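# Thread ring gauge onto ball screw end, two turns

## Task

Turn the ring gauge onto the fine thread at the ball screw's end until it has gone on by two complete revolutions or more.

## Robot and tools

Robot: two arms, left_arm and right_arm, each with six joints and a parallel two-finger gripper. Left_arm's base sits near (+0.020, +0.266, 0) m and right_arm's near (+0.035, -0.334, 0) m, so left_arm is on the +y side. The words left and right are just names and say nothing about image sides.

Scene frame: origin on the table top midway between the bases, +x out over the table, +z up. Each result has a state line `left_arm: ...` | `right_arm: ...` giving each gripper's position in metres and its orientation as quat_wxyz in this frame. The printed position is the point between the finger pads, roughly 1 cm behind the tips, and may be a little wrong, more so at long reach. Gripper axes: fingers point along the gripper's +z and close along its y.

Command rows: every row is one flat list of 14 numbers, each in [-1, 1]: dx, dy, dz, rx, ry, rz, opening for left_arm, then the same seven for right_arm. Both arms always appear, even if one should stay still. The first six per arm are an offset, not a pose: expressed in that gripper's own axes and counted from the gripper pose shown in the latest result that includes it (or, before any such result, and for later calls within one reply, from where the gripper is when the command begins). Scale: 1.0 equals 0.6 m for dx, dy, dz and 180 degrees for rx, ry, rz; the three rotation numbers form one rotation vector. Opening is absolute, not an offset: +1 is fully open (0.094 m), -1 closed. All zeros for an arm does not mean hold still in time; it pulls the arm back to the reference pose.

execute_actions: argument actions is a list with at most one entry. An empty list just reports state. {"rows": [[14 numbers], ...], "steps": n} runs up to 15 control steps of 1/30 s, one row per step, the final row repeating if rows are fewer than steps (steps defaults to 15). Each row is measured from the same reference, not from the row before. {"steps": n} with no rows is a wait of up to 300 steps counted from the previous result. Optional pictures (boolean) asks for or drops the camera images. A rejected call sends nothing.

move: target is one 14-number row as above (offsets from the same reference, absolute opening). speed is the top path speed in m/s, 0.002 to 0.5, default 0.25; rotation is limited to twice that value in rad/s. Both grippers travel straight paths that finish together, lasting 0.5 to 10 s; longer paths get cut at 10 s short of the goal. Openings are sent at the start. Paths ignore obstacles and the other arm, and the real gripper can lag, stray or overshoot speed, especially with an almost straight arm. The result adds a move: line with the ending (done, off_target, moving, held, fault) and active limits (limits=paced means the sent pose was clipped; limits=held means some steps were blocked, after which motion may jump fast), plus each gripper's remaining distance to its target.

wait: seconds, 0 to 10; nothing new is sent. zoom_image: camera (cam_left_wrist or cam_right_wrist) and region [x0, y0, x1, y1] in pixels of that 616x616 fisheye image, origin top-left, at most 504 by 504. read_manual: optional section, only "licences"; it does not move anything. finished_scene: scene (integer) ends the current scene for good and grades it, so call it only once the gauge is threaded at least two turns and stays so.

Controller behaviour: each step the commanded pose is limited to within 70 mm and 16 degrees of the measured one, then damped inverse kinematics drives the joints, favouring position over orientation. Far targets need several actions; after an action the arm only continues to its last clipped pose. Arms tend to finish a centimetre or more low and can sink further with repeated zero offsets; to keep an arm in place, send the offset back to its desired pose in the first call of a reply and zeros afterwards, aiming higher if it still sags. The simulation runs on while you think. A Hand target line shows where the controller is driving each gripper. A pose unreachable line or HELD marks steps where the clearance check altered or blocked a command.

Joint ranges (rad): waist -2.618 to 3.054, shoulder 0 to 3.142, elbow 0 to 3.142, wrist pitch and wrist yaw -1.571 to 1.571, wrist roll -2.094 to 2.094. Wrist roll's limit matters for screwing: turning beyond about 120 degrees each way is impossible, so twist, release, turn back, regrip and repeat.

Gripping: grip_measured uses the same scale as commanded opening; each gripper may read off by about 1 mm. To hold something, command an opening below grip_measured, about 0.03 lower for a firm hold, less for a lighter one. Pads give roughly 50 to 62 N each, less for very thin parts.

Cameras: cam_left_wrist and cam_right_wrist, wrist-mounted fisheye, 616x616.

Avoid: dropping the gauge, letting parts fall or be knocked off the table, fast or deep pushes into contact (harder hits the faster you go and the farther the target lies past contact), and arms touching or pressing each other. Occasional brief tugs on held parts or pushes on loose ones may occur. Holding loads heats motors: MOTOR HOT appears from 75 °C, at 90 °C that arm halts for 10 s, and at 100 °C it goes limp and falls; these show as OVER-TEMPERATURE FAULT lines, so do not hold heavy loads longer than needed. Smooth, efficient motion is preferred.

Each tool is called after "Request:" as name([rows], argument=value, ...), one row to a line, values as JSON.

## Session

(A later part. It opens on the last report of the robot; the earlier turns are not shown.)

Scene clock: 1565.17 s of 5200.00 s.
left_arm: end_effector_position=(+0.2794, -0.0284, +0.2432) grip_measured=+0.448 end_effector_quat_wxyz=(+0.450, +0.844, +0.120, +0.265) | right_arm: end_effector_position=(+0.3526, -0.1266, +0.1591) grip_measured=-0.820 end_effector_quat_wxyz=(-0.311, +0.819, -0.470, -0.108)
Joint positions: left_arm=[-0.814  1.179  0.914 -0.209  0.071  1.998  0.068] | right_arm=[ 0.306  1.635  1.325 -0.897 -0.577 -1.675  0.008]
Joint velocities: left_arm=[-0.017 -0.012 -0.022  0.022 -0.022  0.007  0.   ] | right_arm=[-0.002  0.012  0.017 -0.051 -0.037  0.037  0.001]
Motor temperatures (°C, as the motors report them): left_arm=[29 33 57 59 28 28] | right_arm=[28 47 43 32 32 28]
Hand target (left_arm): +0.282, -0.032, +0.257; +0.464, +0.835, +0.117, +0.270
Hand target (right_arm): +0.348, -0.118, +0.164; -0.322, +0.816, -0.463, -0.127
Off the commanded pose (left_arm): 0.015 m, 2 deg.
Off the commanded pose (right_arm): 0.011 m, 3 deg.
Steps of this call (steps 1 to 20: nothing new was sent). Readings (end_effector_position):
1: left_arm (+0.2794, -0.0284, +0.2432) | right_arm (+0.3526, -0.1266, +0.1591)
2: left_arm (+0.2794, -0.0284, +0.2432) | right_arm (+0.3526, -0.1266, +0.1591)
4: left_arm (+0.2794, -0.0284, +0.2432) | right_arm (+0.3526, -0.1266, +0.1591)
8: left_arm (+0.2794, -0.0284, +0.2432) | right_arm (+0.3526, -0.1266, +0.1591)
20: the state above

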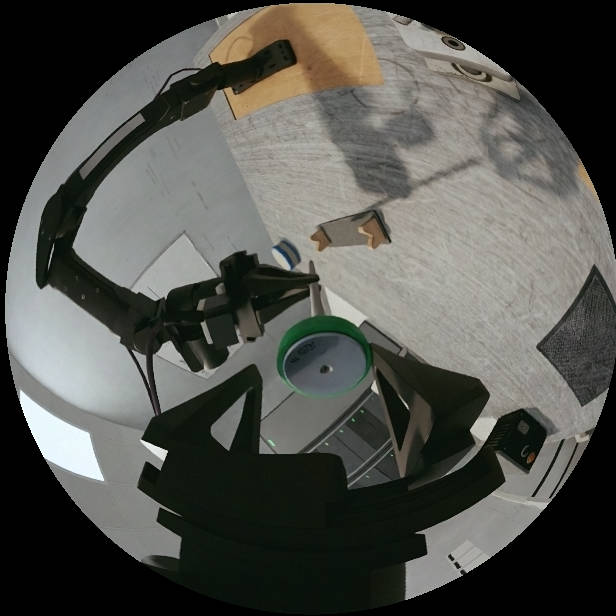

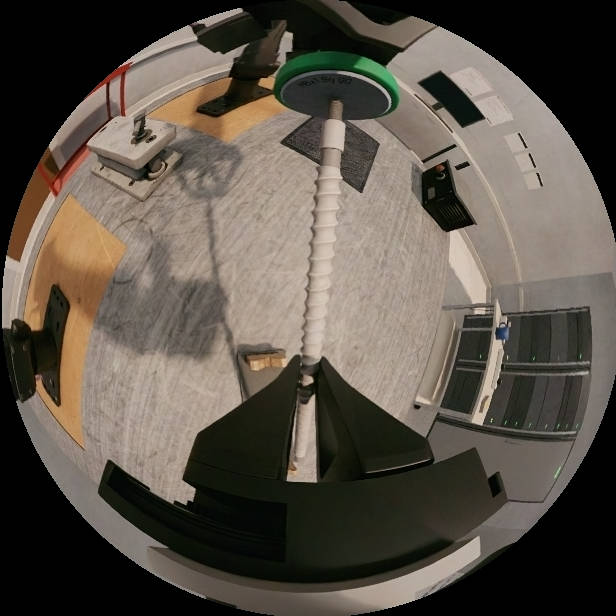

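Request:
execute_actions([
  {"rows": [[0.0089,0.0142,-0.0032,-0.0042,0.0029,0,0.55,-0.018,-0.0012,0.001,0.0001,-0.0145,0,-0.95],[0.0089,0.0142,-0.0032,-0.0042,0.0029,0,0.65,-0.018,-0.0012,0.001,0.0001,-0.0145,0,-0.95],[0.0089,0.0142,-0.0032,-0.0044,0.0026,-0.04,0.7,-0.018,-0.0012,0.001,0.0001,-0.0145,0,-0.95],[0.0089,0.0142,-0.0032,-0.0045,0.0024,-0.0778,0.7,-0.018,-0.0012,0.001,0.0001,-0.0145,0,-0.95],[0.0089,0.0142,-0.0032,-0.0046,0.0023,-0.09,0.7,-0.018,-0.0012,0.001,0.0001,-0.0145,0,-0.95],[0.0089,0.0142,-0.0032,-0.0046,0.0022,-0.1022,0.7,-0.018,-0.0012,0.001,0.0001,-0.0145,0,-0.95],[0.0089,0.0142,-0.0032,-0.0047,0.0021,-0.1144,0.7,-0.018,-0.0012,0.001,0.0001,-0.0145,0,-0.95],[0.0089,0.0142,-0.0032,-0.0047,0.002,-0.1267,0.7,-0.018,-0.0012,0.001,0.0001,-0.0145,0,-0.95],[0.0089,0.0142,-0.0032,-0.0047,0.0019,-0.1389,0.7,-0.018,-0.0012,0.001,0.0001,-0.0145,0,-0.95],[0.0089,0.0142,-0.0032,-0.0048,0.0018,-0.1511,0.7,-0.018,-0.0012,0.001,0.0001,-0.0145,0,-0.95],[0.0089,0.0142,-0.0032,-0.0048,0.0017,-0.1633,0.7,-0.018,-0.0012,0.001,0.0001,-0.0145,0,-0.95],[0.0089,0.0142,-0.0032,-0.0049,0.0016,-0.1756,0.7,-0.018,-0.0012,0.001,0.0001,-0.0145,0,-0.95],[0.0089,0.0142,-0.0032,-0.0049,0.0015,-0.1878,0.7,-0.018,-0.0012,0.001,0.0001,-0.0145,0,-0.95],[0.0089,0.0142,-0.0032,-0.005,0.0014,-0.2,0.7,-0.018,-0.0012,0.001,0.0001,-0.0145,0,-0.95],[0.0089,0.0142,-0.0032,-0.005,0.0013,-0.2122,0.7,-0.018,-0.0012,0.001,0.0001,-0.0145,0,-0.95]], "steps": 15},
], pictures=false)

Request:
execute_actions([
  {"steps": 15},
])

Scene clock: 1611.90 s of 5200.00 s.
left_arm: end_effector_position=(+0.2793, -0.0284, +0.2432) grip_measured=+0.698 end_effector_quat_wxyz=(+0.499, +0.794, +0.313, +0.153) | right_arm: end_effector_position=(+0.3531, -0.1279, +0.1581) grip_measured=-0.820 end_effector_quat_wxyz=(-0.308, +0.820, -0.470, -0.105)
Joint positions: left_arm=[-0.814  1.179  0.914 -0.209  0.071  1.528  0.08 ] | right_arm=[ 0.306  1.635  1.325 -0.898 -0.567 -1.679  0.008]
Joint velocities: left_arm=[-0.017 -0.022 -0.017 -0.037  0.007 -1.165  0.   ] | right_arm=[-0.017  0.022 -0.022 -0.037  0.051  0.022  0.   ]
Motor temperatures (°C, as the motors report them): left_arm=[29 33 57 58 28 28] | right_arm=[28 47 43 32 32 28]
Hand target (left_arm): +0.282, -0.029, +0.253; +0.519, +0.759, +0.380, +0.108
Hand target (right_arm): +0.348, -0.119, +0.164; -0.321, +0.816, -0.463, -0.127
Off the commanded pose (left_arm): 0.010 m, 11 deg.
Off the commanded pose (right_arm): 0.013 m, 3 deg.
Steps of this call (steps 1 to 90: nothing new was sent; then 43.23 s passed at rest; steps 91 to 105: all 15 steps of this action). Readings (end_effector_position):
91: left_arm (+0.2794, -0.0284, +0.2432) | right_arm (+0.3526, -0.1266, +0.1590)
92: left_arm (+0.2794, -0.0284, +0.2432) | right_arm (+0.3528, -0.1268, +0.1589)
94: left_arm (+0.2794, -0.0284, +0.2432) | right_arm (+0.3531, -0.1275, +0.1585)
98: left_arm (+0.2793, -0.0284, +0.2432) | right_arm (+0.3532, -0.1279, +0.1582)
105: the state above

Scene clock: 1612.40 s of 5200.00 s.
left_arm: end_effector_position=(+0.2792, -0.0285, +0.2432) grip_measured=+0.698 end_effector_quat_wxyz=(+0.510, +0.767, +0.374, +0.113) | right_arm: end_effector_position=(+0.3533, -0.1281, +0.1580) grip_measured=-0.820 end_effector_quat_wxyz=(-0.307, +0.821, -0.471, -0.104)
Joint positions: left_arm=[-0.814  1.179  0.914 -0.209  0.072  1.371  0.08 ] | right_arm=[ 0.306  1.635  1.325 -0.898 -0.565 -1.679  0.008]
Joint velocities: left_arm=[ 0.002  0.012 -0.012 -0.066  0.066 -0.051  0.001] | right_arm=[ 0.002 -0.007  0.027 -0.007  0.007 -0.051 -0.002]
Motor temperatures (°C, as the motors report them): left_arm=[29 33 57 58 28 28] | right_arm=[28 47 43 32 32 28]
Hand target (left_arm): +0.282, -0.029, +0.253; +0.519, +0.758, +0.380, +0.108
Hand target (right_arm): +0.348, -0.119, +0.164; -0.321, +0.816, -0.463, -0.126
Off the commanded pose (left_arm): 0.010 m, 2 deg.
Off the commanded pose (right_arm): 0.013 m, 3 deg.
Steps of this call (steps 1 to 15: nothing new was sent). Readings (end_effector_position):
1: left_arm (+0.2793, -0.0284, +0.2432) | right_arm (+0.3531, -0.1279, +0.1581)
2: left_arm (+0.2793, -0.0284, +0.2432) | right_arm (+0.3531, -0.1279, +0.1581)
4: left_arm (+0.2793, -0.0284, +0.2432) | right_arm (+0.3532, -0.1280, +0.1581)
8: left_arm (+0.2793, -0.0284, +0.2432) | right_arm (+0.3532, -0.1280, +0.1581)
15: the state above

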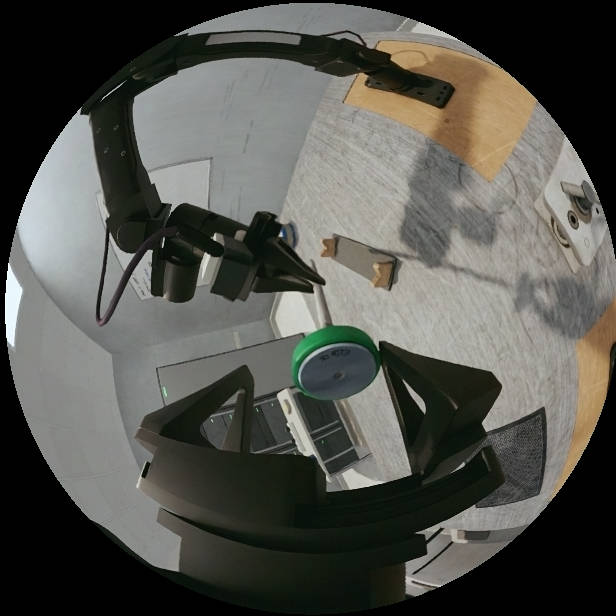

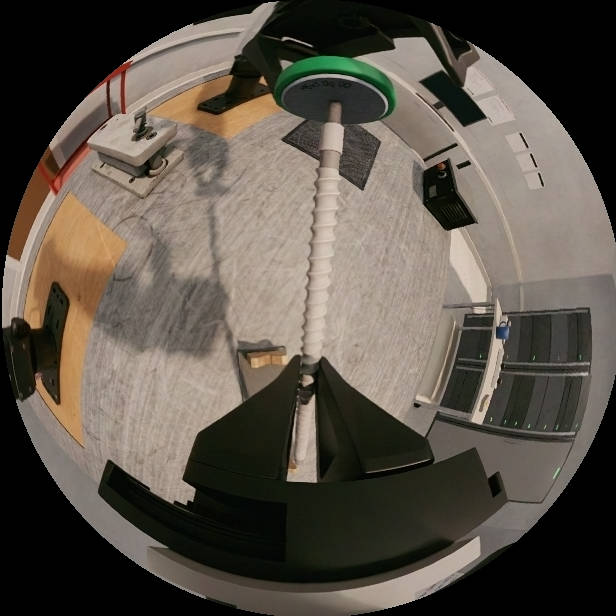

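Request:
execute_actions([
  {"rows": [[-0.0011,0.0167,-0.0032,-0.005,-0.0001,0,0.7,-0.022,-0.0012,0.001,0.0001,-0.0187,0.002,-0.95],[-0.0011,0.0167,-0.0032,-0.005,-0.0001,0,0.7,-0.023,-0.0012,0.001,0.0001,-0.0198,0.002,-0.95],[-0.0011,0.0167,-0.0032,-0.005,-0.0001,0,0.7,-0.024,-0.0012,0.001,0.0001,-0.0209,0.003,-0.95],[-0.0011,0.0167,-0.0032,-0.005,-0.0001,0,0.7,-0.025,-0.0012,0.001,0.0001,-0.022,0.003,-0.95],[-0.0011,0.0167,-0.0032,-0.005,-0.0001,0,0.7,-0.026,-0.0012,0.001,0.0001,-0.023,0.003,-0.95]], "steps": 15},
], pictures=false)

Request:
execute_actions([
  {"steps": 15},
])

Request:
zoom_image(camera="cam_left_wrist", region=[230, 300, 430, 460])

Scene clock: 1652.47 s of 5200.00 s.
left_arm: end_effector_position=(+0.2792, -0.0285, +0.2432) grip_measured=+0.698 end_effector_quat_wxyz=(+0.510, +0.766, +0.376, +0.112) | right_arm: end_effector_position=(+0.3533, -0.1281, +0.1580) grip_measured=-0.820 end_effector_quat_wxyz=(-0.307, +0.821, -0.471, -0.104)
Joint positions: left_arm=[-0.814  1.179  0.914 -0.209  0.072  1.367  0.08 ] | right_arm=[ 0.306  1.635  1.325 -0.898 -0.565 -1.679  0.008]
Joint velocities: left_arm=[-0.007 -0.007  0.002 -0.007 -0.095 -0.095 -0.001] | right_arm=[-0.007  0.017 -0.002 -0.037 -0.037 -0.081  0.001]
Motor temperatures (°C, as the motors report them): left_arm=[29 33 57 56 28 28] | right_arm=[28 47 44 32 32 28]
Hand target (left_arm): +0.282, -0.030, +0.253; +0.516, +0.762, +0.373, +0.116
Hand target (right_arm): +0.346, -0.117, +0.165; -0.324, +0.814, -0.463, -0.134
Off the commanded pose (left_arm): 0.010 m, 1 deg.
Off the commanded pose (right_arm): 0.016 m, 4 deg.
Steps of this call (steps 1 to 90: nothing new was sent; then 36.57 s passed at rest; steps 91 to 105: all 15 steps of this action). Readings (end_effector_position):
91: left_arm (+0.2792, -0.0285, +0.2432) | right_arm (+0.3533, -0.1281, +0.1580)
92: left_arm (+0.2792, -0.0285, +0.2432) | right_arm (+0.3533, -0.1281, +0.1580)
94: left_arm (+0.2792, -0.0285, +0.2432) | right_arm (+0.3533, -0.1281, +0.1580)
98: left_arm (+0.2792, -0.0285, +0.2432) | right_arm (+0.3533, -0.1281, +0.1580)
105: the state above

Scene clock: 1652.97 s of 5200.00 s.
left_arm: end_effector_position=(+0.2792, -0.0285, +0.2432) grip_measured=+0.698 end_effector_quat_wxyz=(+0.510, +0.766, +0.376, +0.112) | right_arm: end_effector_position=(+0.3533, -0.1281, +0.1580) grip_measured=-0.820 end_effector_quat_wxyz=(-0.307, +0.821, -0.471, -0.104)
Joint positions: left_arm=[-0.814  1.179  0.914 -0.209  0.072  1.367  0.08 ] | right_arm=[ 0.306  1.635  1.325 -0.898 -0.565 -1.679  0.008]
Joint velocities: left_arm=[ 0.022 -0.022  0.002 -0.007 -0.051  0.007 -0.001] | right_arm=[ 0.007  0.012 -0.017  0.007 -0.007 -0.007  0.   ]
Motor temperatures (°C, as the motors report them): left_arm=[29 33 57 56 28 28] | right_arm=[28 47 44 32 32 28]
Hand target (left_arm): +0.282, -0.030, +0.253; +0.516, +0.762, +0.373, +0.116
Hand target (right_arm): +0.346, -0.117, +0.165; -0.324, +0.814, -0.463, -0.134
Off the commanded pose (left_arm): 0.010 m, 1 deg.
Off the commanded pose (right_arm): 0.016 m, 4 deg.
Steps of this call (steps 1 to 15: nothing new was sent). Readings (end_effector_position):
1: left_arm (+0.2792, -0.0285, +0.2432) | right_arm (+0.3533, -0.1281, +0.1580)
2: left_arm (+0.2792, -0.0285, +0.2432) | right_arm (+0.3533, -0.1281, +0.1580)
4: left_arm (+0.2792, -0.0285, +0.2432) | right_arm (+0.3533, -0.1281, +0.1580)
8: left_arm (+0.2792, -0.0285, +0.2432) | right_arm (+0.3533, -0.1281, +0.1580)
15: the state above

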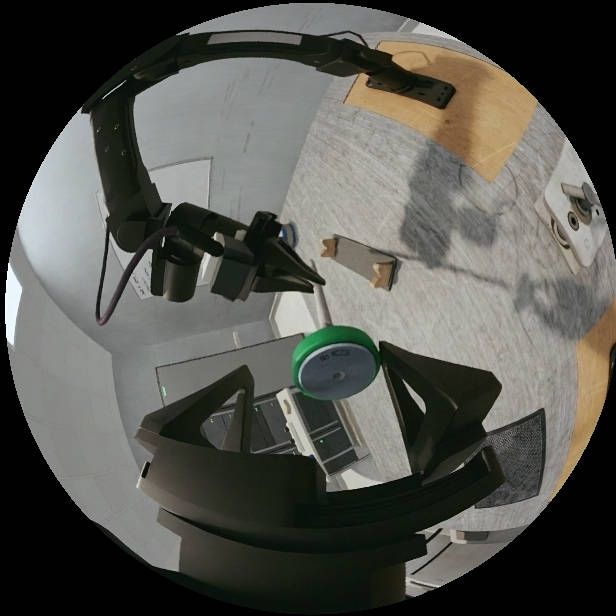

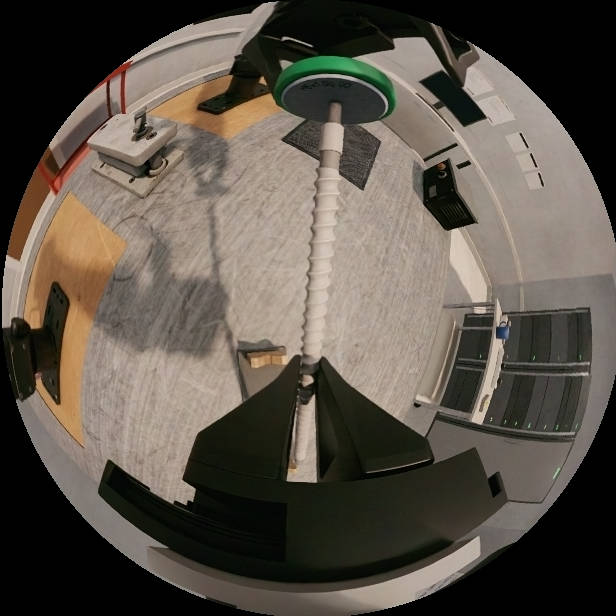

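Region (230, 300, 430, 460) of cam_left_wrist's 616x616 image, scaled by 2.520, with more detail than that image has; it fills the top 403 rows of this view, and the rest is white.

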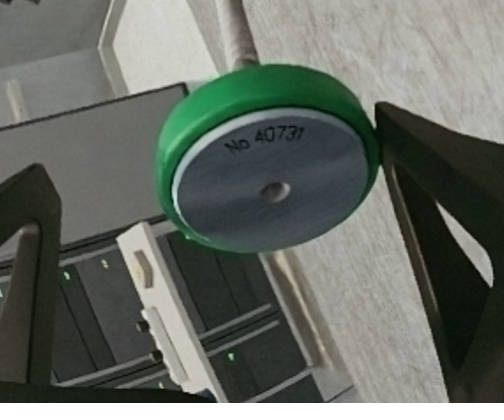

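Request:
zoom_image(camera="cam_right_wrist", region=[270, 20, 410, 160])

Request:
execute_actions([
  {"rows": [[-0.0011,0.0167,-0.0032,-0.005,-0.0001,0,0.71,-0.028,-0.0012,0.001,0.0001,-0.0252,0.003,-0.95],[-0.0011,0.0167,-0.0032,-0.005,-0.0001,0,0.72,-0.028,-0.0012,0.001,0.0001,-0.0252,0.003,-0.95],[-0.0011,0.0167,-0.0032,-0.005,-0.0001,0,0.73,-0.028,-0.0012,0.001,0.0001,-0.0252,0.003,-0.95],[-0.0011,0.0167,-0.0032,-0.005,-0.0001,0,0.74,-0.028,-0.0012,0.001,0.0001,-0.0252,0.003,-0.95],[-0.0011,0.0167,-0.0032,-0.005,-0.0001,0,0.75,-0.028,-0.0012,0.001,0.0001,-0.0252,0.003,-0.95],[-0.0011,0.0167,-0.0032,-0.005,-0.0001,0,0.76,-0.028,-0.0012,0.001,0.0001,-0.0252,0.003,-0.95],[-0.0011,0.0167,-0.0032,-0.005,-0.0001,0,0.77,-0.028,-0.0012,0.001,0.0001,-0.0252,0.003,-0.95],[-0.0011,0.0167,-0.0032,-0.005,-0.0001,0,0.78,-0.028,-0.0012,0.001,0.0001,-0.0252,0.003,-0.95]], "steps": 15},
], pictures=false)

Request:
execute_actions([
  {"steps": 30},
])

Request:
zoom_image(camera="cam_right_wrist", region=[270, 20, 410, 160])

Request:
zoom_image(camera="cam_left_wrist", region=[230, 300, 430, 460])

Region (270, 20, 410, 160) of cam_right_wrist's 616x616 image, scaled by 3.600, with more detail than that image has.

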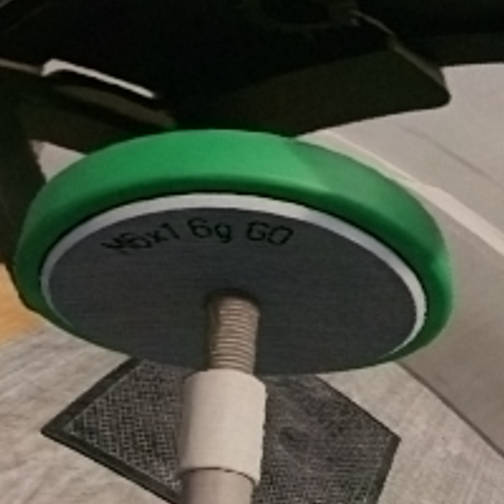

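Scene clock: 1717.53 s of 5200.00 s.
left_arm: end_effector_position=(+0.2792, -0.0285, +0.2432) grip_measured=+0.778 end_effector_quat_wxyz=(+0.510, +0.766, +0.376, +0.112) | right_arm: end_effector_position=(+0.3526, -0.1279, +0.1581) grip_measured=-0.820 end_effector_quat_wxyz=(-0.307, +0.820, -0.471, -0.106)
Joint positions: left_arm=[-0.814  1.179  0.914 -0.209  0.072  1.367  0.084] | right_arm=[ 0.306  1.635  1.325 -0.901 -0.568 -1.679  0.008]
Joint velocities: left_arm=[-0.022  0.012 -0.002  0.022  0.037  0.007 -0.001] | right_arm=[ 0.012 -0.017 -0.007 -0.066  0.007  0.007  0.   ]
Motor temperatures (°C, as the motors report them): left_arm=[29 33 58 55 28 28] | right_arm=[28 47 44 32 33 28]
Hand target (left_arm): +0.282, -0.030, +0.253; +0.516, +0.762, +0.375, +0.114
Hand target (right_arm): +0.345, -0.116, +0.166; -0.325, +0.814, -0.462, -0.137
Off the commanded pose (left_arm): 0.010 m, 1 deg.
Off the commanded pose (right_arm): 0.016 m, 4 deg.
Steps of this call (steps 1 to 90: nothing new was sent; then 61.07 s passed at rest; steps 91 to 105: all 15 steps of this action). Readings (end_effector_position):
91: left_arm (+0.2792, -0.0285, +0.2432) | right_arm (+0.3532, -0.1281, +0.1580)
92: left_arm (+0.2792, -0.0285, +0.2432) | right_arm (+0.3531, -0.1280, +0.1581)
94: left_arm (+0.2792, -0.0285, +0.2432) | right_arm (+0.3529, -0.1280, +0.1581)
98: left_arm (+0.2792, -0.0285, +0.2432) | right_arm (+0.3527, -0.1280, +0.1580)
105: the state above

Scene clock: 1718.53 s of 5200.00 s.
left_arm: end_effector_position=(+0.2792, -0.0285, +0.2432) grip_measured=+0.778 end_effector_quat_wxyz=(+0.510, +0.766, +0.376, +0.112) | right_arm: end_effector_position=(+0.3526, -0.1279, +0.1581) grip_measured=-0.820 end_effector_quat_wxyz=(-0.307, +0.820, -0.471, -0.106)
Joint positions: left_arm=[-0.814  1.179  0.914 -0.209  0.072  1.367  0.084] | right_arm=[ 0.306  1.635  1.325 -0.901 -0.568 -1.679  0.008]
Joint velocities: left_arm=[ 0.007 -0.007 -0.007  0.022 -0.037  0.007 -0.   ] | right_arm=[-0.017  0.002  0.007 -0.051  0.007 -0.022  0.003]
Motor temperatures (°C, as the motors report them): left_arm=[29 33 58 55 28 28] | right_arm=[28 47 44 32 33 28]
Hand target (left_arm): +0.282, -0.030, +0.253; +0.516, +0.762, +0.375, +0.114
Hand target (right_arm): +0.345, -0.116, +0.166; -0.325, +0.814, -0.462, -0.137
Off the commanded pose (left_arm): 0.010 m, 1 deg.
Off the commanded pose (right_arm): 0.016 m, 4 deg.
Steps of this call (steps 1 to 30: nothing new was sent). Readings (end_effector_position):
1: left_arm (+0.2792, -0.0285, +0.2432) | right_arm (+0.3526, -0.1279, +0.1581)
2: left_arm (+0.2792, -0.0285, +0.2432) | right_arm (+0.3526, -0.1279, +0.1581)
4: left_arm (+0.2792, -0.0285, +0.2432) | right_arm (+0.3526, -0.1279, +0.1581)
8: left_arm (+0.2792, -0.0285, +0.2432) | right_arm (+0.3526, -0.1279, +0.1581)
30: the state above

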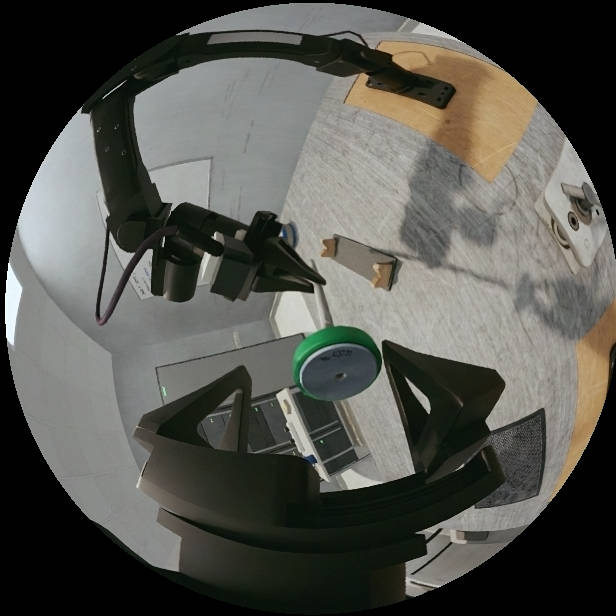

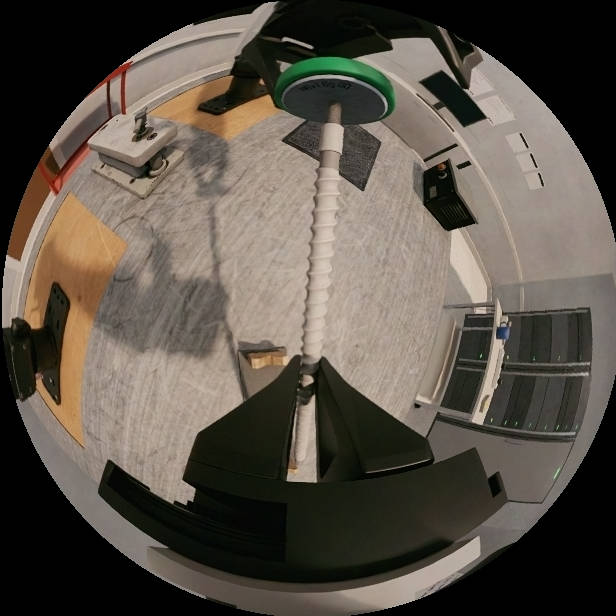

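Region (270, 20, 410, 160) of cam_right_wrist's 616x616 image, scaled by 3.600, with more detail than that image has.

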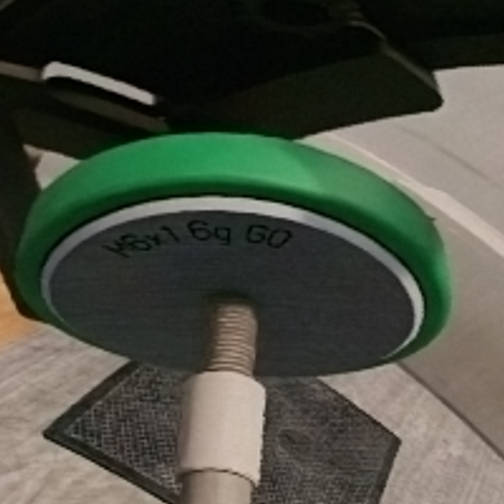

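Region (230, 300, 430, 460) of cam_left_wrist's 616x616 image, scaled by 2.520, with more detail than that image has; it fills the top 403 rows of this view, and the rest is white.

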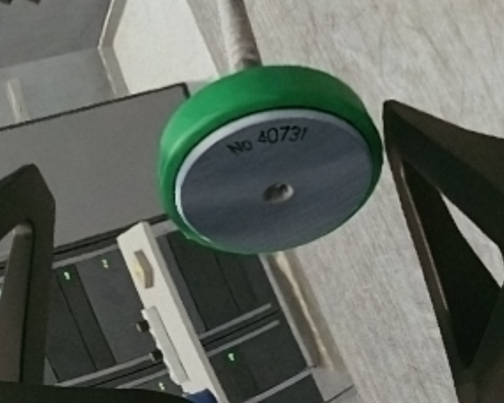

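Request:
execute_actions([
  {"steps": 60},
])

Request:
zoom_image(camera="cam_right_wrist", region=[270, 20, 410, 160])

Scene clock: 1729.33 s of 5200.00 s.
left_arm: end_effector_position=(+0.2792, -0.0285, +0.2432) grip_measured=+0.778 end_effector_quat_wxyz=(+0.510, +0.766, +0.376, +0.112) | right_arm: end_effector_position=(+0.3526, -0.1279, +0.1581) grip_measured=-0.820 end_effector_quat_wxyz=(-0.307, +0.820, -0.471, -0.106)
Joint positions: left_arm=[-0.814  1.179  0.914 -0.209  0.072  1.367  0.084] | right_arm=[ 0.306  1.635  1.325 -0.901 -0.568 -1.679  0.008]
Joint velocities: left_arm=[-0.012 -0.007 -0.012  0.051 -0.066 -0.022 -0.001] | right_arm=[-0.002 -0.012  0.007 -0.051 -0.037  0.007 -0.   ]
Motor temperatures (°C, as the motors report them): left_arm=[29 33 58 55 28 28] | right_arm=[28 47 44 32 33 28]
Hand target (left_arm): +0.282, -0.030, +0.253; +0.516, +0.762, +0.375, +0.114
Hand target (right_arm): +0.345, -0.116, +0.166; -0.325, +0.814, -0.462, -0.137
Off the commanded pose (left_arm): 0.010 m, 1 deg.
Off the commanded pose (right_arm): 0.016 m, 4 deg.
Steps of this call (steps 1 to 90: nothing new was sent; then 7.80 s passed at rest). Readings (end_effector_position):
1: left_arm (+0.2792, -0.0285, +0.2432) | right_arm (+0.3526, -0.1279, +0.1581)
2: left_arm (+0.2792, -0.0285, +0.2432) | right_arm (+0.3526, -0.1279, +0.1581)
4: left_arm (+0.2792, -0.0285, +0.2432) | right_arm (+0.3526, -0.1279, +0.1581)
8: left_arm (+0.2792, -0.0285, +0.2432) | right_arm (+0.3526, -0.1279, +0.1581)
90: the state above

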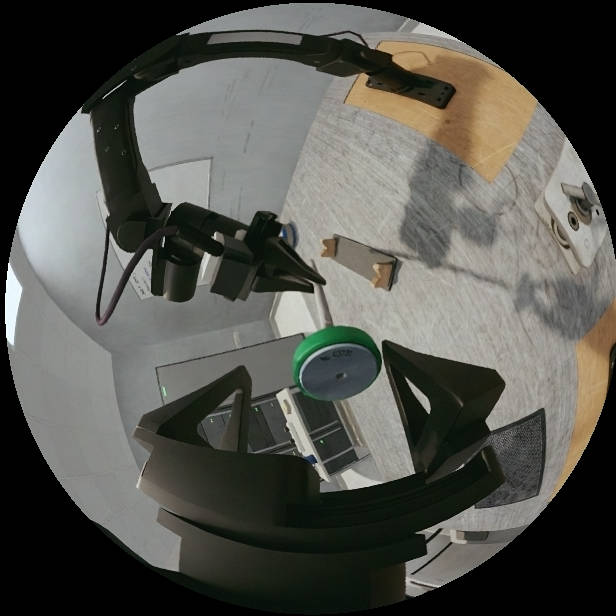

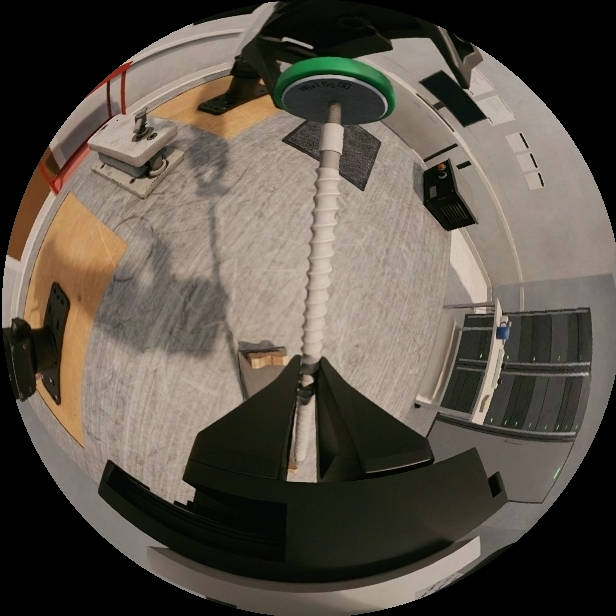

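Region (270, 20, 410, 160) of cam_right_wrist's 616x616 image, scaled by 3.600, with more detail than that image has.

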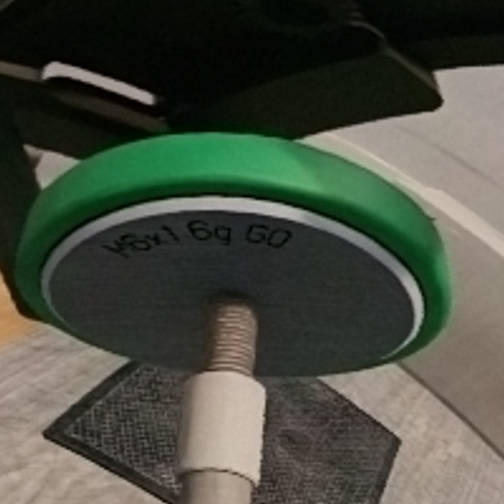

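Request:
execute_actions([
  {"rows": [[0.0022,0.0071,-0.0032,0.0022,0.0028,0,0.8,-0.0271,-0.0022,0.0006,0.0012,-0.0243,0.004,-0.95],[0.0022,0.0071,-0.0032,0.0022,0.0028,0,0.8,-0.0279,-0.0023,0.0005,0.0012,-0.0251,0.0052,-0.95],[0.0022,0.0071,-0.0032,0.0022,0.0028,0,0.8,-0.0287,-0.0024,0.0004,0.0012,-0.026,0.0064,-0.95],[0.0022,0.0071,-0.0032,0.0022,0.0028,0,0.8,-0.0296,-0.0025,0.0003,0.0012,-0.0269,0.0076,-0.95],[0.0022,0.0071,-0.0032,0.0022,0.0028,0,0.8,-0.0304,-0.0026,0.0003,0.0013,-0.0278,0.0088,-0.95],[0.0022,0.0071,-0.0032,0.0022,0.0028,0,0.8,-0.0312,-0.0027,0.0002,0.0013,-0.0287,0.01,-0.95],[0.0022,0.0071,-0.0032,0.0022,0.0028,0,0.8,-0.032,-0.0027,0.0001,0.0013,-0.0296,0.0113,-0.95],[0.0022,0.0071,-0.0032,0.0022,0.0028,0,0.8,-0.0329,-0.0028,0,0.0013,-0.0305,0.0125,-0.95],[0.0022,0.0071,-0.0032,0.0022,0.0028,0,0.8,-0.0337,-0.0029,-0.0001,0.0013,-0.0313,0.0138,-0.95],[0.0022,0.0071,-0.0032,0.0022,0.0028,0,0.8,-0.0345,-0.003,-0.0002,0.0013,-0.0322,0.015,-0.95]], "steps": 15},
], pictures=false)

Request:
execute_actions([
  {"steps": 20},
])

Request:
zoom_image(camera="cam_right_wrist", region=[270, 20, 410, 160])

Request:
zoom_image(camera="cam_left_wrist", region=[230, 300, 430, 460])

Scene clock: 1763.90 s of 5200.00 s.
left_arm: end_effector_position=(+0.2793, -0.0285, +0.2432) grip_measured=+0.798 end_effector_quat_wxyz=(+0.510, +0.766, +0.376, +0.112) | right_arm: end_effector_position=(+0.3506, -0.1253, +0.1598) grip_measured=-0.820 end_effector_quat_wxyz=(-0.311, +0.812, -0.479, -0.119)
Joint positions: left_arm=[-0.814  1.179  0.914 -0.209  0.072  1.367  0.084] | right_arm=[ 0.306  1.635  1.325 -0.902 -0.589 -1.651  0.008]
Joint velocities: left_arm=[-0.002  0.007 -0.002  0.051  0.022 -0.007 -0.   ] | right_arm=[-0.002 -0.002 -0.002  0.051  0.007  0.037 -0.001]
Motor temperatures (°C, as the motors report them): left_arm=[29 33 58 54 28 28] | right_arm=[28 47 44 32 33 28]
Hand target (left_arm): +0.281, -0.027, +0.247; +0.506, +0.767, +0.378, +0.114
Hand target (right_arm): +0.343, -0.113, +0.169; -0.329, +0.802, -0.474, -0.152
Off the commanded pose (left_arm): 0.005 m, 1 deg.
Off the commanded pose (right_arm): 0.017 m, 5 deg.
Steps of this call (steps 1 to 90: nothing new was sent; then 31.07 s passed at rest; steps 91 to 105: all 15 steps of this action). Readings (end_effector_position):
91: left_arm (+0.2792, -0.0285, +0.2432) | right_arm (+0.3526, -0.1279, +0.1581)
92: left_arm (+0.2792, -0.0285, +0.2432) | right_arm (+0.3526, -0.1279, +0.1581)
94: left_arm (+0.2792, -0.0285, +0.2432) | right_arm (+0.3524, -0.1277, +0.1582)
98: left_arm (+0.2793, -0.0285, +0.2432) | right_arm (+0.3517, -0.1268, +0.1588)
105: the state above

Scene clock: 1764.57 s of 5200.00 s.
left_arm: end_effector_position=(+0.2793, -0.0285, +0.2432) grip_measured=+0.798 end_effector_quat_wxyz=(+0.510, +0.766, +0.376, +0.112) | right_arm: end_effector_position=(+0.3504, -0.1249, +0.1601) grip_measured=-0.820 end_effector_quat_wxyz=(-0.311, +0.811, -0.481, -0.120)
Joint positions: left_arm=[-0.814  1.179  0.914 -0.209  0.072  1.367  0.084] | right_arm=[ 0.306  1.635  1.325 -0.902 -0.592 -1.646  0.008]
Joint velocities: left_arm=[-0.012 -0.002 -0.022  0.007  0.037  0.007 -0.001] | right_arm=[ 0.007 -0.007  0.022 -0.037  0.081 -0.051 -0.001]
Motor temperatures (°C, as the motors report them): left_arm=[29 33 58 54 28 28] | right_arm=[28 47 44 32 33 28]
Hand target (left_arm): +0.281, -0.027, +0.247; +0.506, +0.767, +0.378, +0.114
Hand target (right_arm): +0.343, -0.113, +0.169; -0.329, +0.802, -0.474, -0.152
Off the commanded pose (left_arm): 0.005 m, 1 deg.
Off the commanded pose (right_arm): 0.017 m, 5 deg.
Steps of this call (steps 1 to 20: nothing new was sent). Readings (end_effector_position):
1: left_arm (+0.2793, -0.0285, +0.2432) | right_arm (+0.3506, -0.1252, +0.1599)
2: left_arm (+0.2793, -0.0285, +0.2432) | right_arm (+0.3506, -0.1251, +0.1600)
4: left_arm (+0.2793, -0.0285, +0.2432) | right_arm (+0.3505, -0.1250, +0.1600)
8: left_arm (+0.2793, -0.0285, +0.2432) | right_arm (+0.3505, -0.1250, +0.1601)
20: the state above

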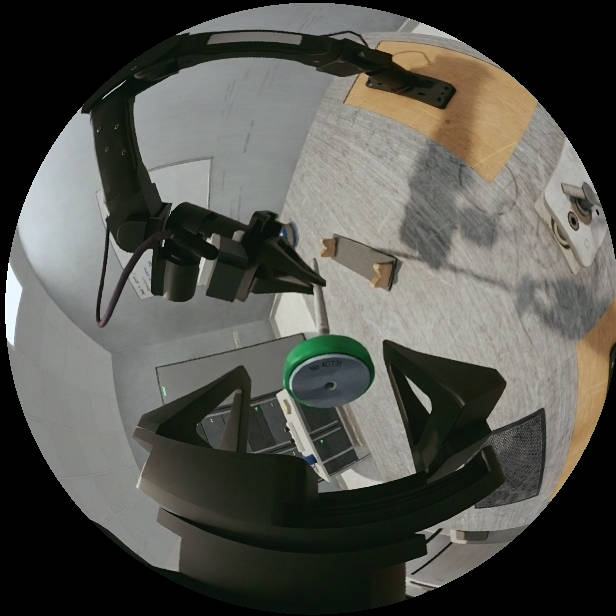

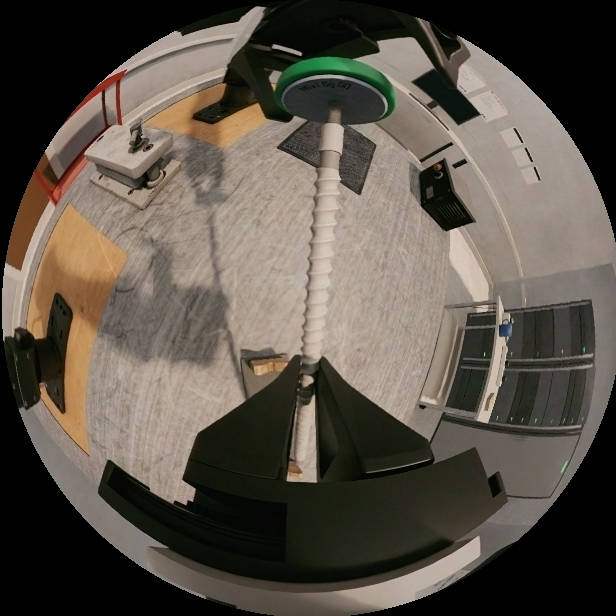

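Region (270, 20, 410, 160) of cam_right_wrist's 616x616 image, scaled by 3.600, with more detail than that image has.

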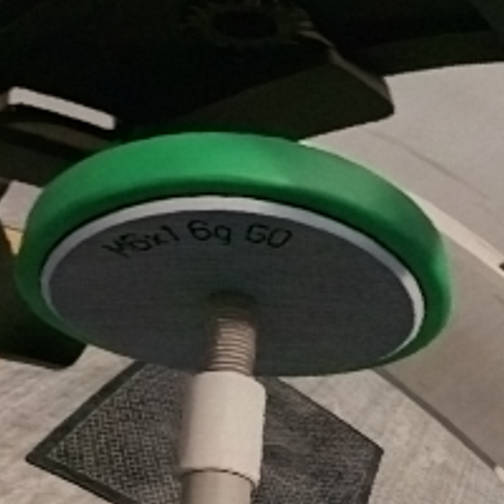

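Region (230, 300, 430, 460) of cam_left_wrist's 616x616 image, scaled by 2.520, with more detail than that image has; it fills the top 403 rows of this view, and the rest is white.

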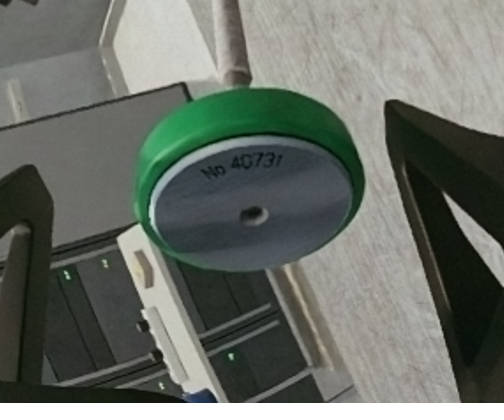

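Request:
execute_actions([
  {"rows": [[0.003,0.006,-0.0032,0.003,0.0035,0,0.8,-0.0275,-0.0019,0.0006,0.0007,-0.0246,0.0045,-0.95],[0.004,0.0045,-0.0032,0.0042,0.0045,0,0.8,-0.0286,-0.002,0.0005,0.0008,-0.0258,0.0048,-0.95],[0.005,0.003,-0.0032,0.0054,0.0055,0,0.8,-0.0296,-0.0021,0.0004,0.0008,-0.0269,0.0051,-0.95],[0.006,0.0012,-0.0032,0.0067,0.0065,0,0.8,-0.0307,-0.0021,0.0003,0.0009,-0.0281,0.0054,-0.95],[0.0069,-0.0005,-0.0032,0.0079,0.0074,0,0.8,-0.0318,-0.0022,0.0002,0.0009,-0.0292,0.0057,-0.95],[0.0069,-0.0005,-0.0032,0.0079,0.0074,0,0.8,-0.0329,-0.0023,0.0001,0.001,-0.0304,0.006,-0.95],[0.0069,-0.0005,-0.0032,0.0079,0.0074,0,0.8,-0.0339,-0.0024,0,0.001,-0.0315,0.0063,-0.95],[0.0069,-0.0005,-0.0032,0.0079,0.0074,0,0.8,-0.035,-0.0025,-0.0002,0.0011,-0.0327,0.0066,-0.95],[0.0069,-0.0005,-0.0032,0.0079,0.0074,0,0.8,-0.0361,-0.0026,-0.0003,0.0011,-0.0338,0.0069,-0.95],[0.0069,-0.0005,-0.0032,0.0079,0.0074,0,0.8,-0.0372,-0.0026,-0.0004,0.0012,-0.035,0.0072,-0.95],[0.0069,-0.0005,-0.0032,0.0079,0.0074,0,0.8,-0.0382,-0.0027,-0.0006,0.0012,-0.0361,0.0075,-0.95],[0.0069,-0.0005,-0.0032,0.0079,0.0074,0,0.8,-0.0393,-0.0028,-0.0007,0.0013,-0.0373,0.0077,-0.95]], "steps": 15},
], pictures=false)

Request:
execute_actions([
  {"steps": 20},
])

Request:
zoom_image(camera="cam_right_wrist", region=[270, 20, 410, 160])

Request:
zoom_image(camera="cam_left_wrist", region=[230, 240, 430, 440])

Scene clock: 1803.60 s of 5200.00 s.
left_arm: end_effector_position=(+0.2794, -0.0258, +0.2394) grip_measured=+0.798 end_effector_quat_wxyz=(+0.502, +0.768, +0.381, +0.114) | right_arm: end_effector_position=(+0.3479, -0.1209, +0.1631) grip_measured=-0.820 end_effector_quat_wxyz=(-0.319, +0.806, -0.480, -0.134)
Joint positions: left_arm=[-0.814  1.179  0.914 -0.226  0.061  1.367  0.084] | right_arm=[ 0.306  1.635  1.325 -0.902 -0.623 -1.637  0.008]
Joint velocities: left_arm=[-0.012  0.002 -0.007 -0.022  0.007 -0.037  0.   ] | right_arm=[ 0.012 -0.007 -0.002  0.022 -0.022 -0.051 -0.   ]
Motor temperatures (°C, as the motors report them): left_arm=[29 33 59 52 28 28] | right_arm=[28 47 44 32 33 28]
Hand target (left_arm): +0.281, -0.024, +0.243; +0.496, +0.770, +0.383, +0.116
Hand target (right_arm): +0.340, -0.109, +0.173; -0.339, +0.796, -0.472, -0.169
Off the commanded pose (left_arm): 0.004 m, 1 deg.
Off the commanded pose (right_arm): 0.018 m, 5 deg.
Steps of this call (steps 1 to 90: nothing new was sent; then 35.53 s passed at rest; steps 91 to 105: all 15 steps of this action). Readings (end_effector_position):
91: left_arm (+0.2793, -0.0284, +0.2432) | right_arm (+0.3504, -0.1249, +0.1601)
92: left_arm (+0.2793, -0.0284, +0.2431) | right_arm (+0.3504, -0.1249, +0.1601)
94: left_arm (+0.2794, -0.0279, +0.2424) | right_arm (+0.3502, -0.1246, +0.1603)
98: left_arm (+0.2793, -0.0266, +0.2405) | right_arm (+0.3495, -0.1233, +0.1612)
105: the state above

Scene clock: 1804.27 s of 5200.00 s.
left_arm: end_effector_position=(+0.2794, -0.0257, +0.2392) grip_measured=+0.798 end_effector_quat_wxyz=(+0.501, +0.768, +0.381, +0.114) | right_arm: end_effector_position=(+0.3474, -0.1200, +0.1637) grip_measured=-0.820 end_effector_quat_wxyz=(-0.321, +0.805, -0.479, -0.137)
Joint positions: left_arm=[-0.814  1.179  0.914 -0.227  0.061  1.367  0.084] | right_arm=[ 0.306  1.635  1.325 -0.902 -0.63  -1.635  0.008]
Joint velocities: left_arm=[ 0.012 -0.022  0.012  0.022 -0.051  0.007  0.   ] | right_arm=[-0.002 -0.017 -0.007 -0.007 -0.007 -0.066 -0.   ]
Motor temperatures (°C, as the motors report them): left_arm=[29 33 59 52 28 28] | right_arm=[28 47 44 32 33 28]
Hand target (left_arm): +0.281, -0.024, +0.243; +0.497, +0.770, +0.383, +0.116
Hand target (right_arm): +0.340, -0.109, +0.173; -0.339, +0.796, -0.472, -0.169
Off the commanded pose (left_arm): 0.004 m, 1 deg.
Off the commanded pose (right_arm): 0.017 m, 5 deg.
Steps of this call (steps 1 to 20: nothing new was sent). Readings (end_effector_position):
1: left_arm (+0.2794, -0.0258, +0.2394) | right_arm (+0.3478, -0.1207, +0.1633)
2: left_arm (+0.2793, -0.0258, +0.2393) | right_arm (+0.3477, -0.1205, +0.1634)
4: left_arm (+0.2794, -0.0257, +0.2392) | right_arm (+0.3476, -0.1203, +0.1635)
8: left_arm (+0.2794, -0.0257, +0.2392) | right_arm (+0.3475, -0.1201, +0.1637)
20: the state above

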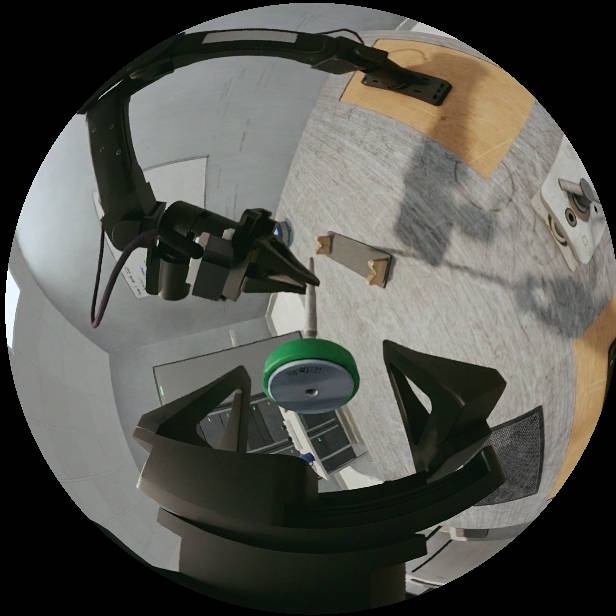

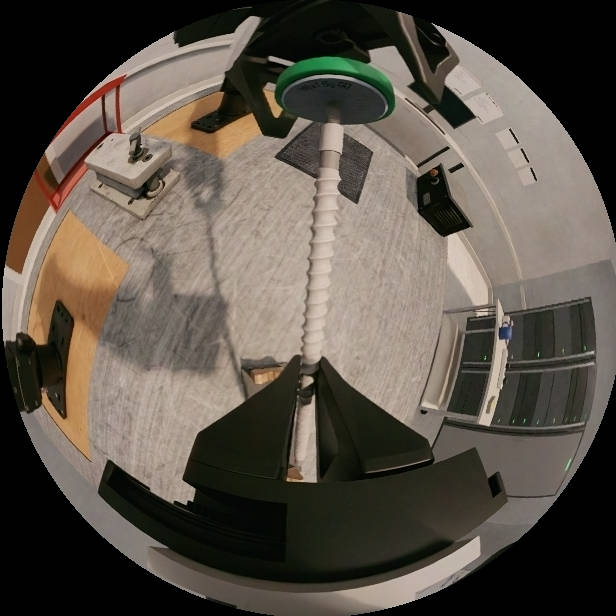

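Region (270, 20, 410, 160) of cam_right_wrist's 616x616 image, scaled by 3.600, with more detail than that image has.

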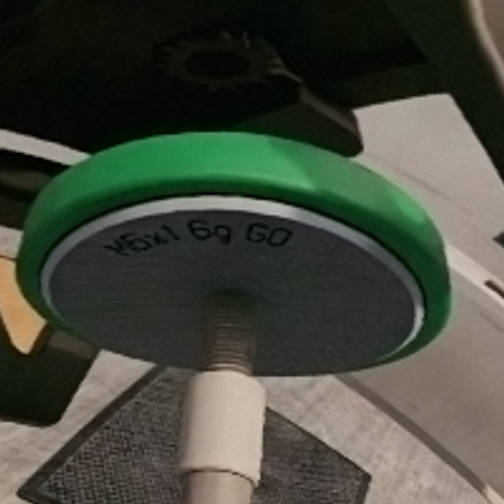

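Region (230, 240, 430, 440) of cam_left_wrist's 616x616 image, scaled by 2.520, with more detail than that image has.

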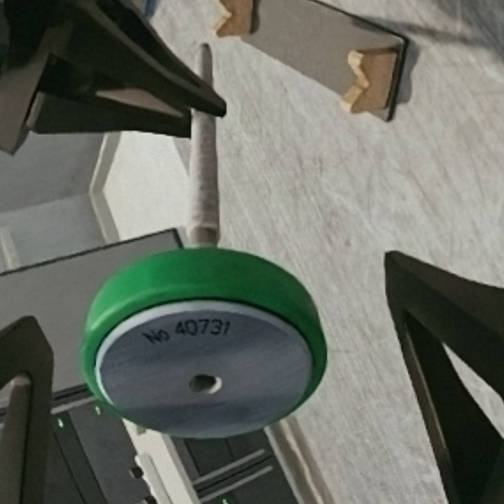

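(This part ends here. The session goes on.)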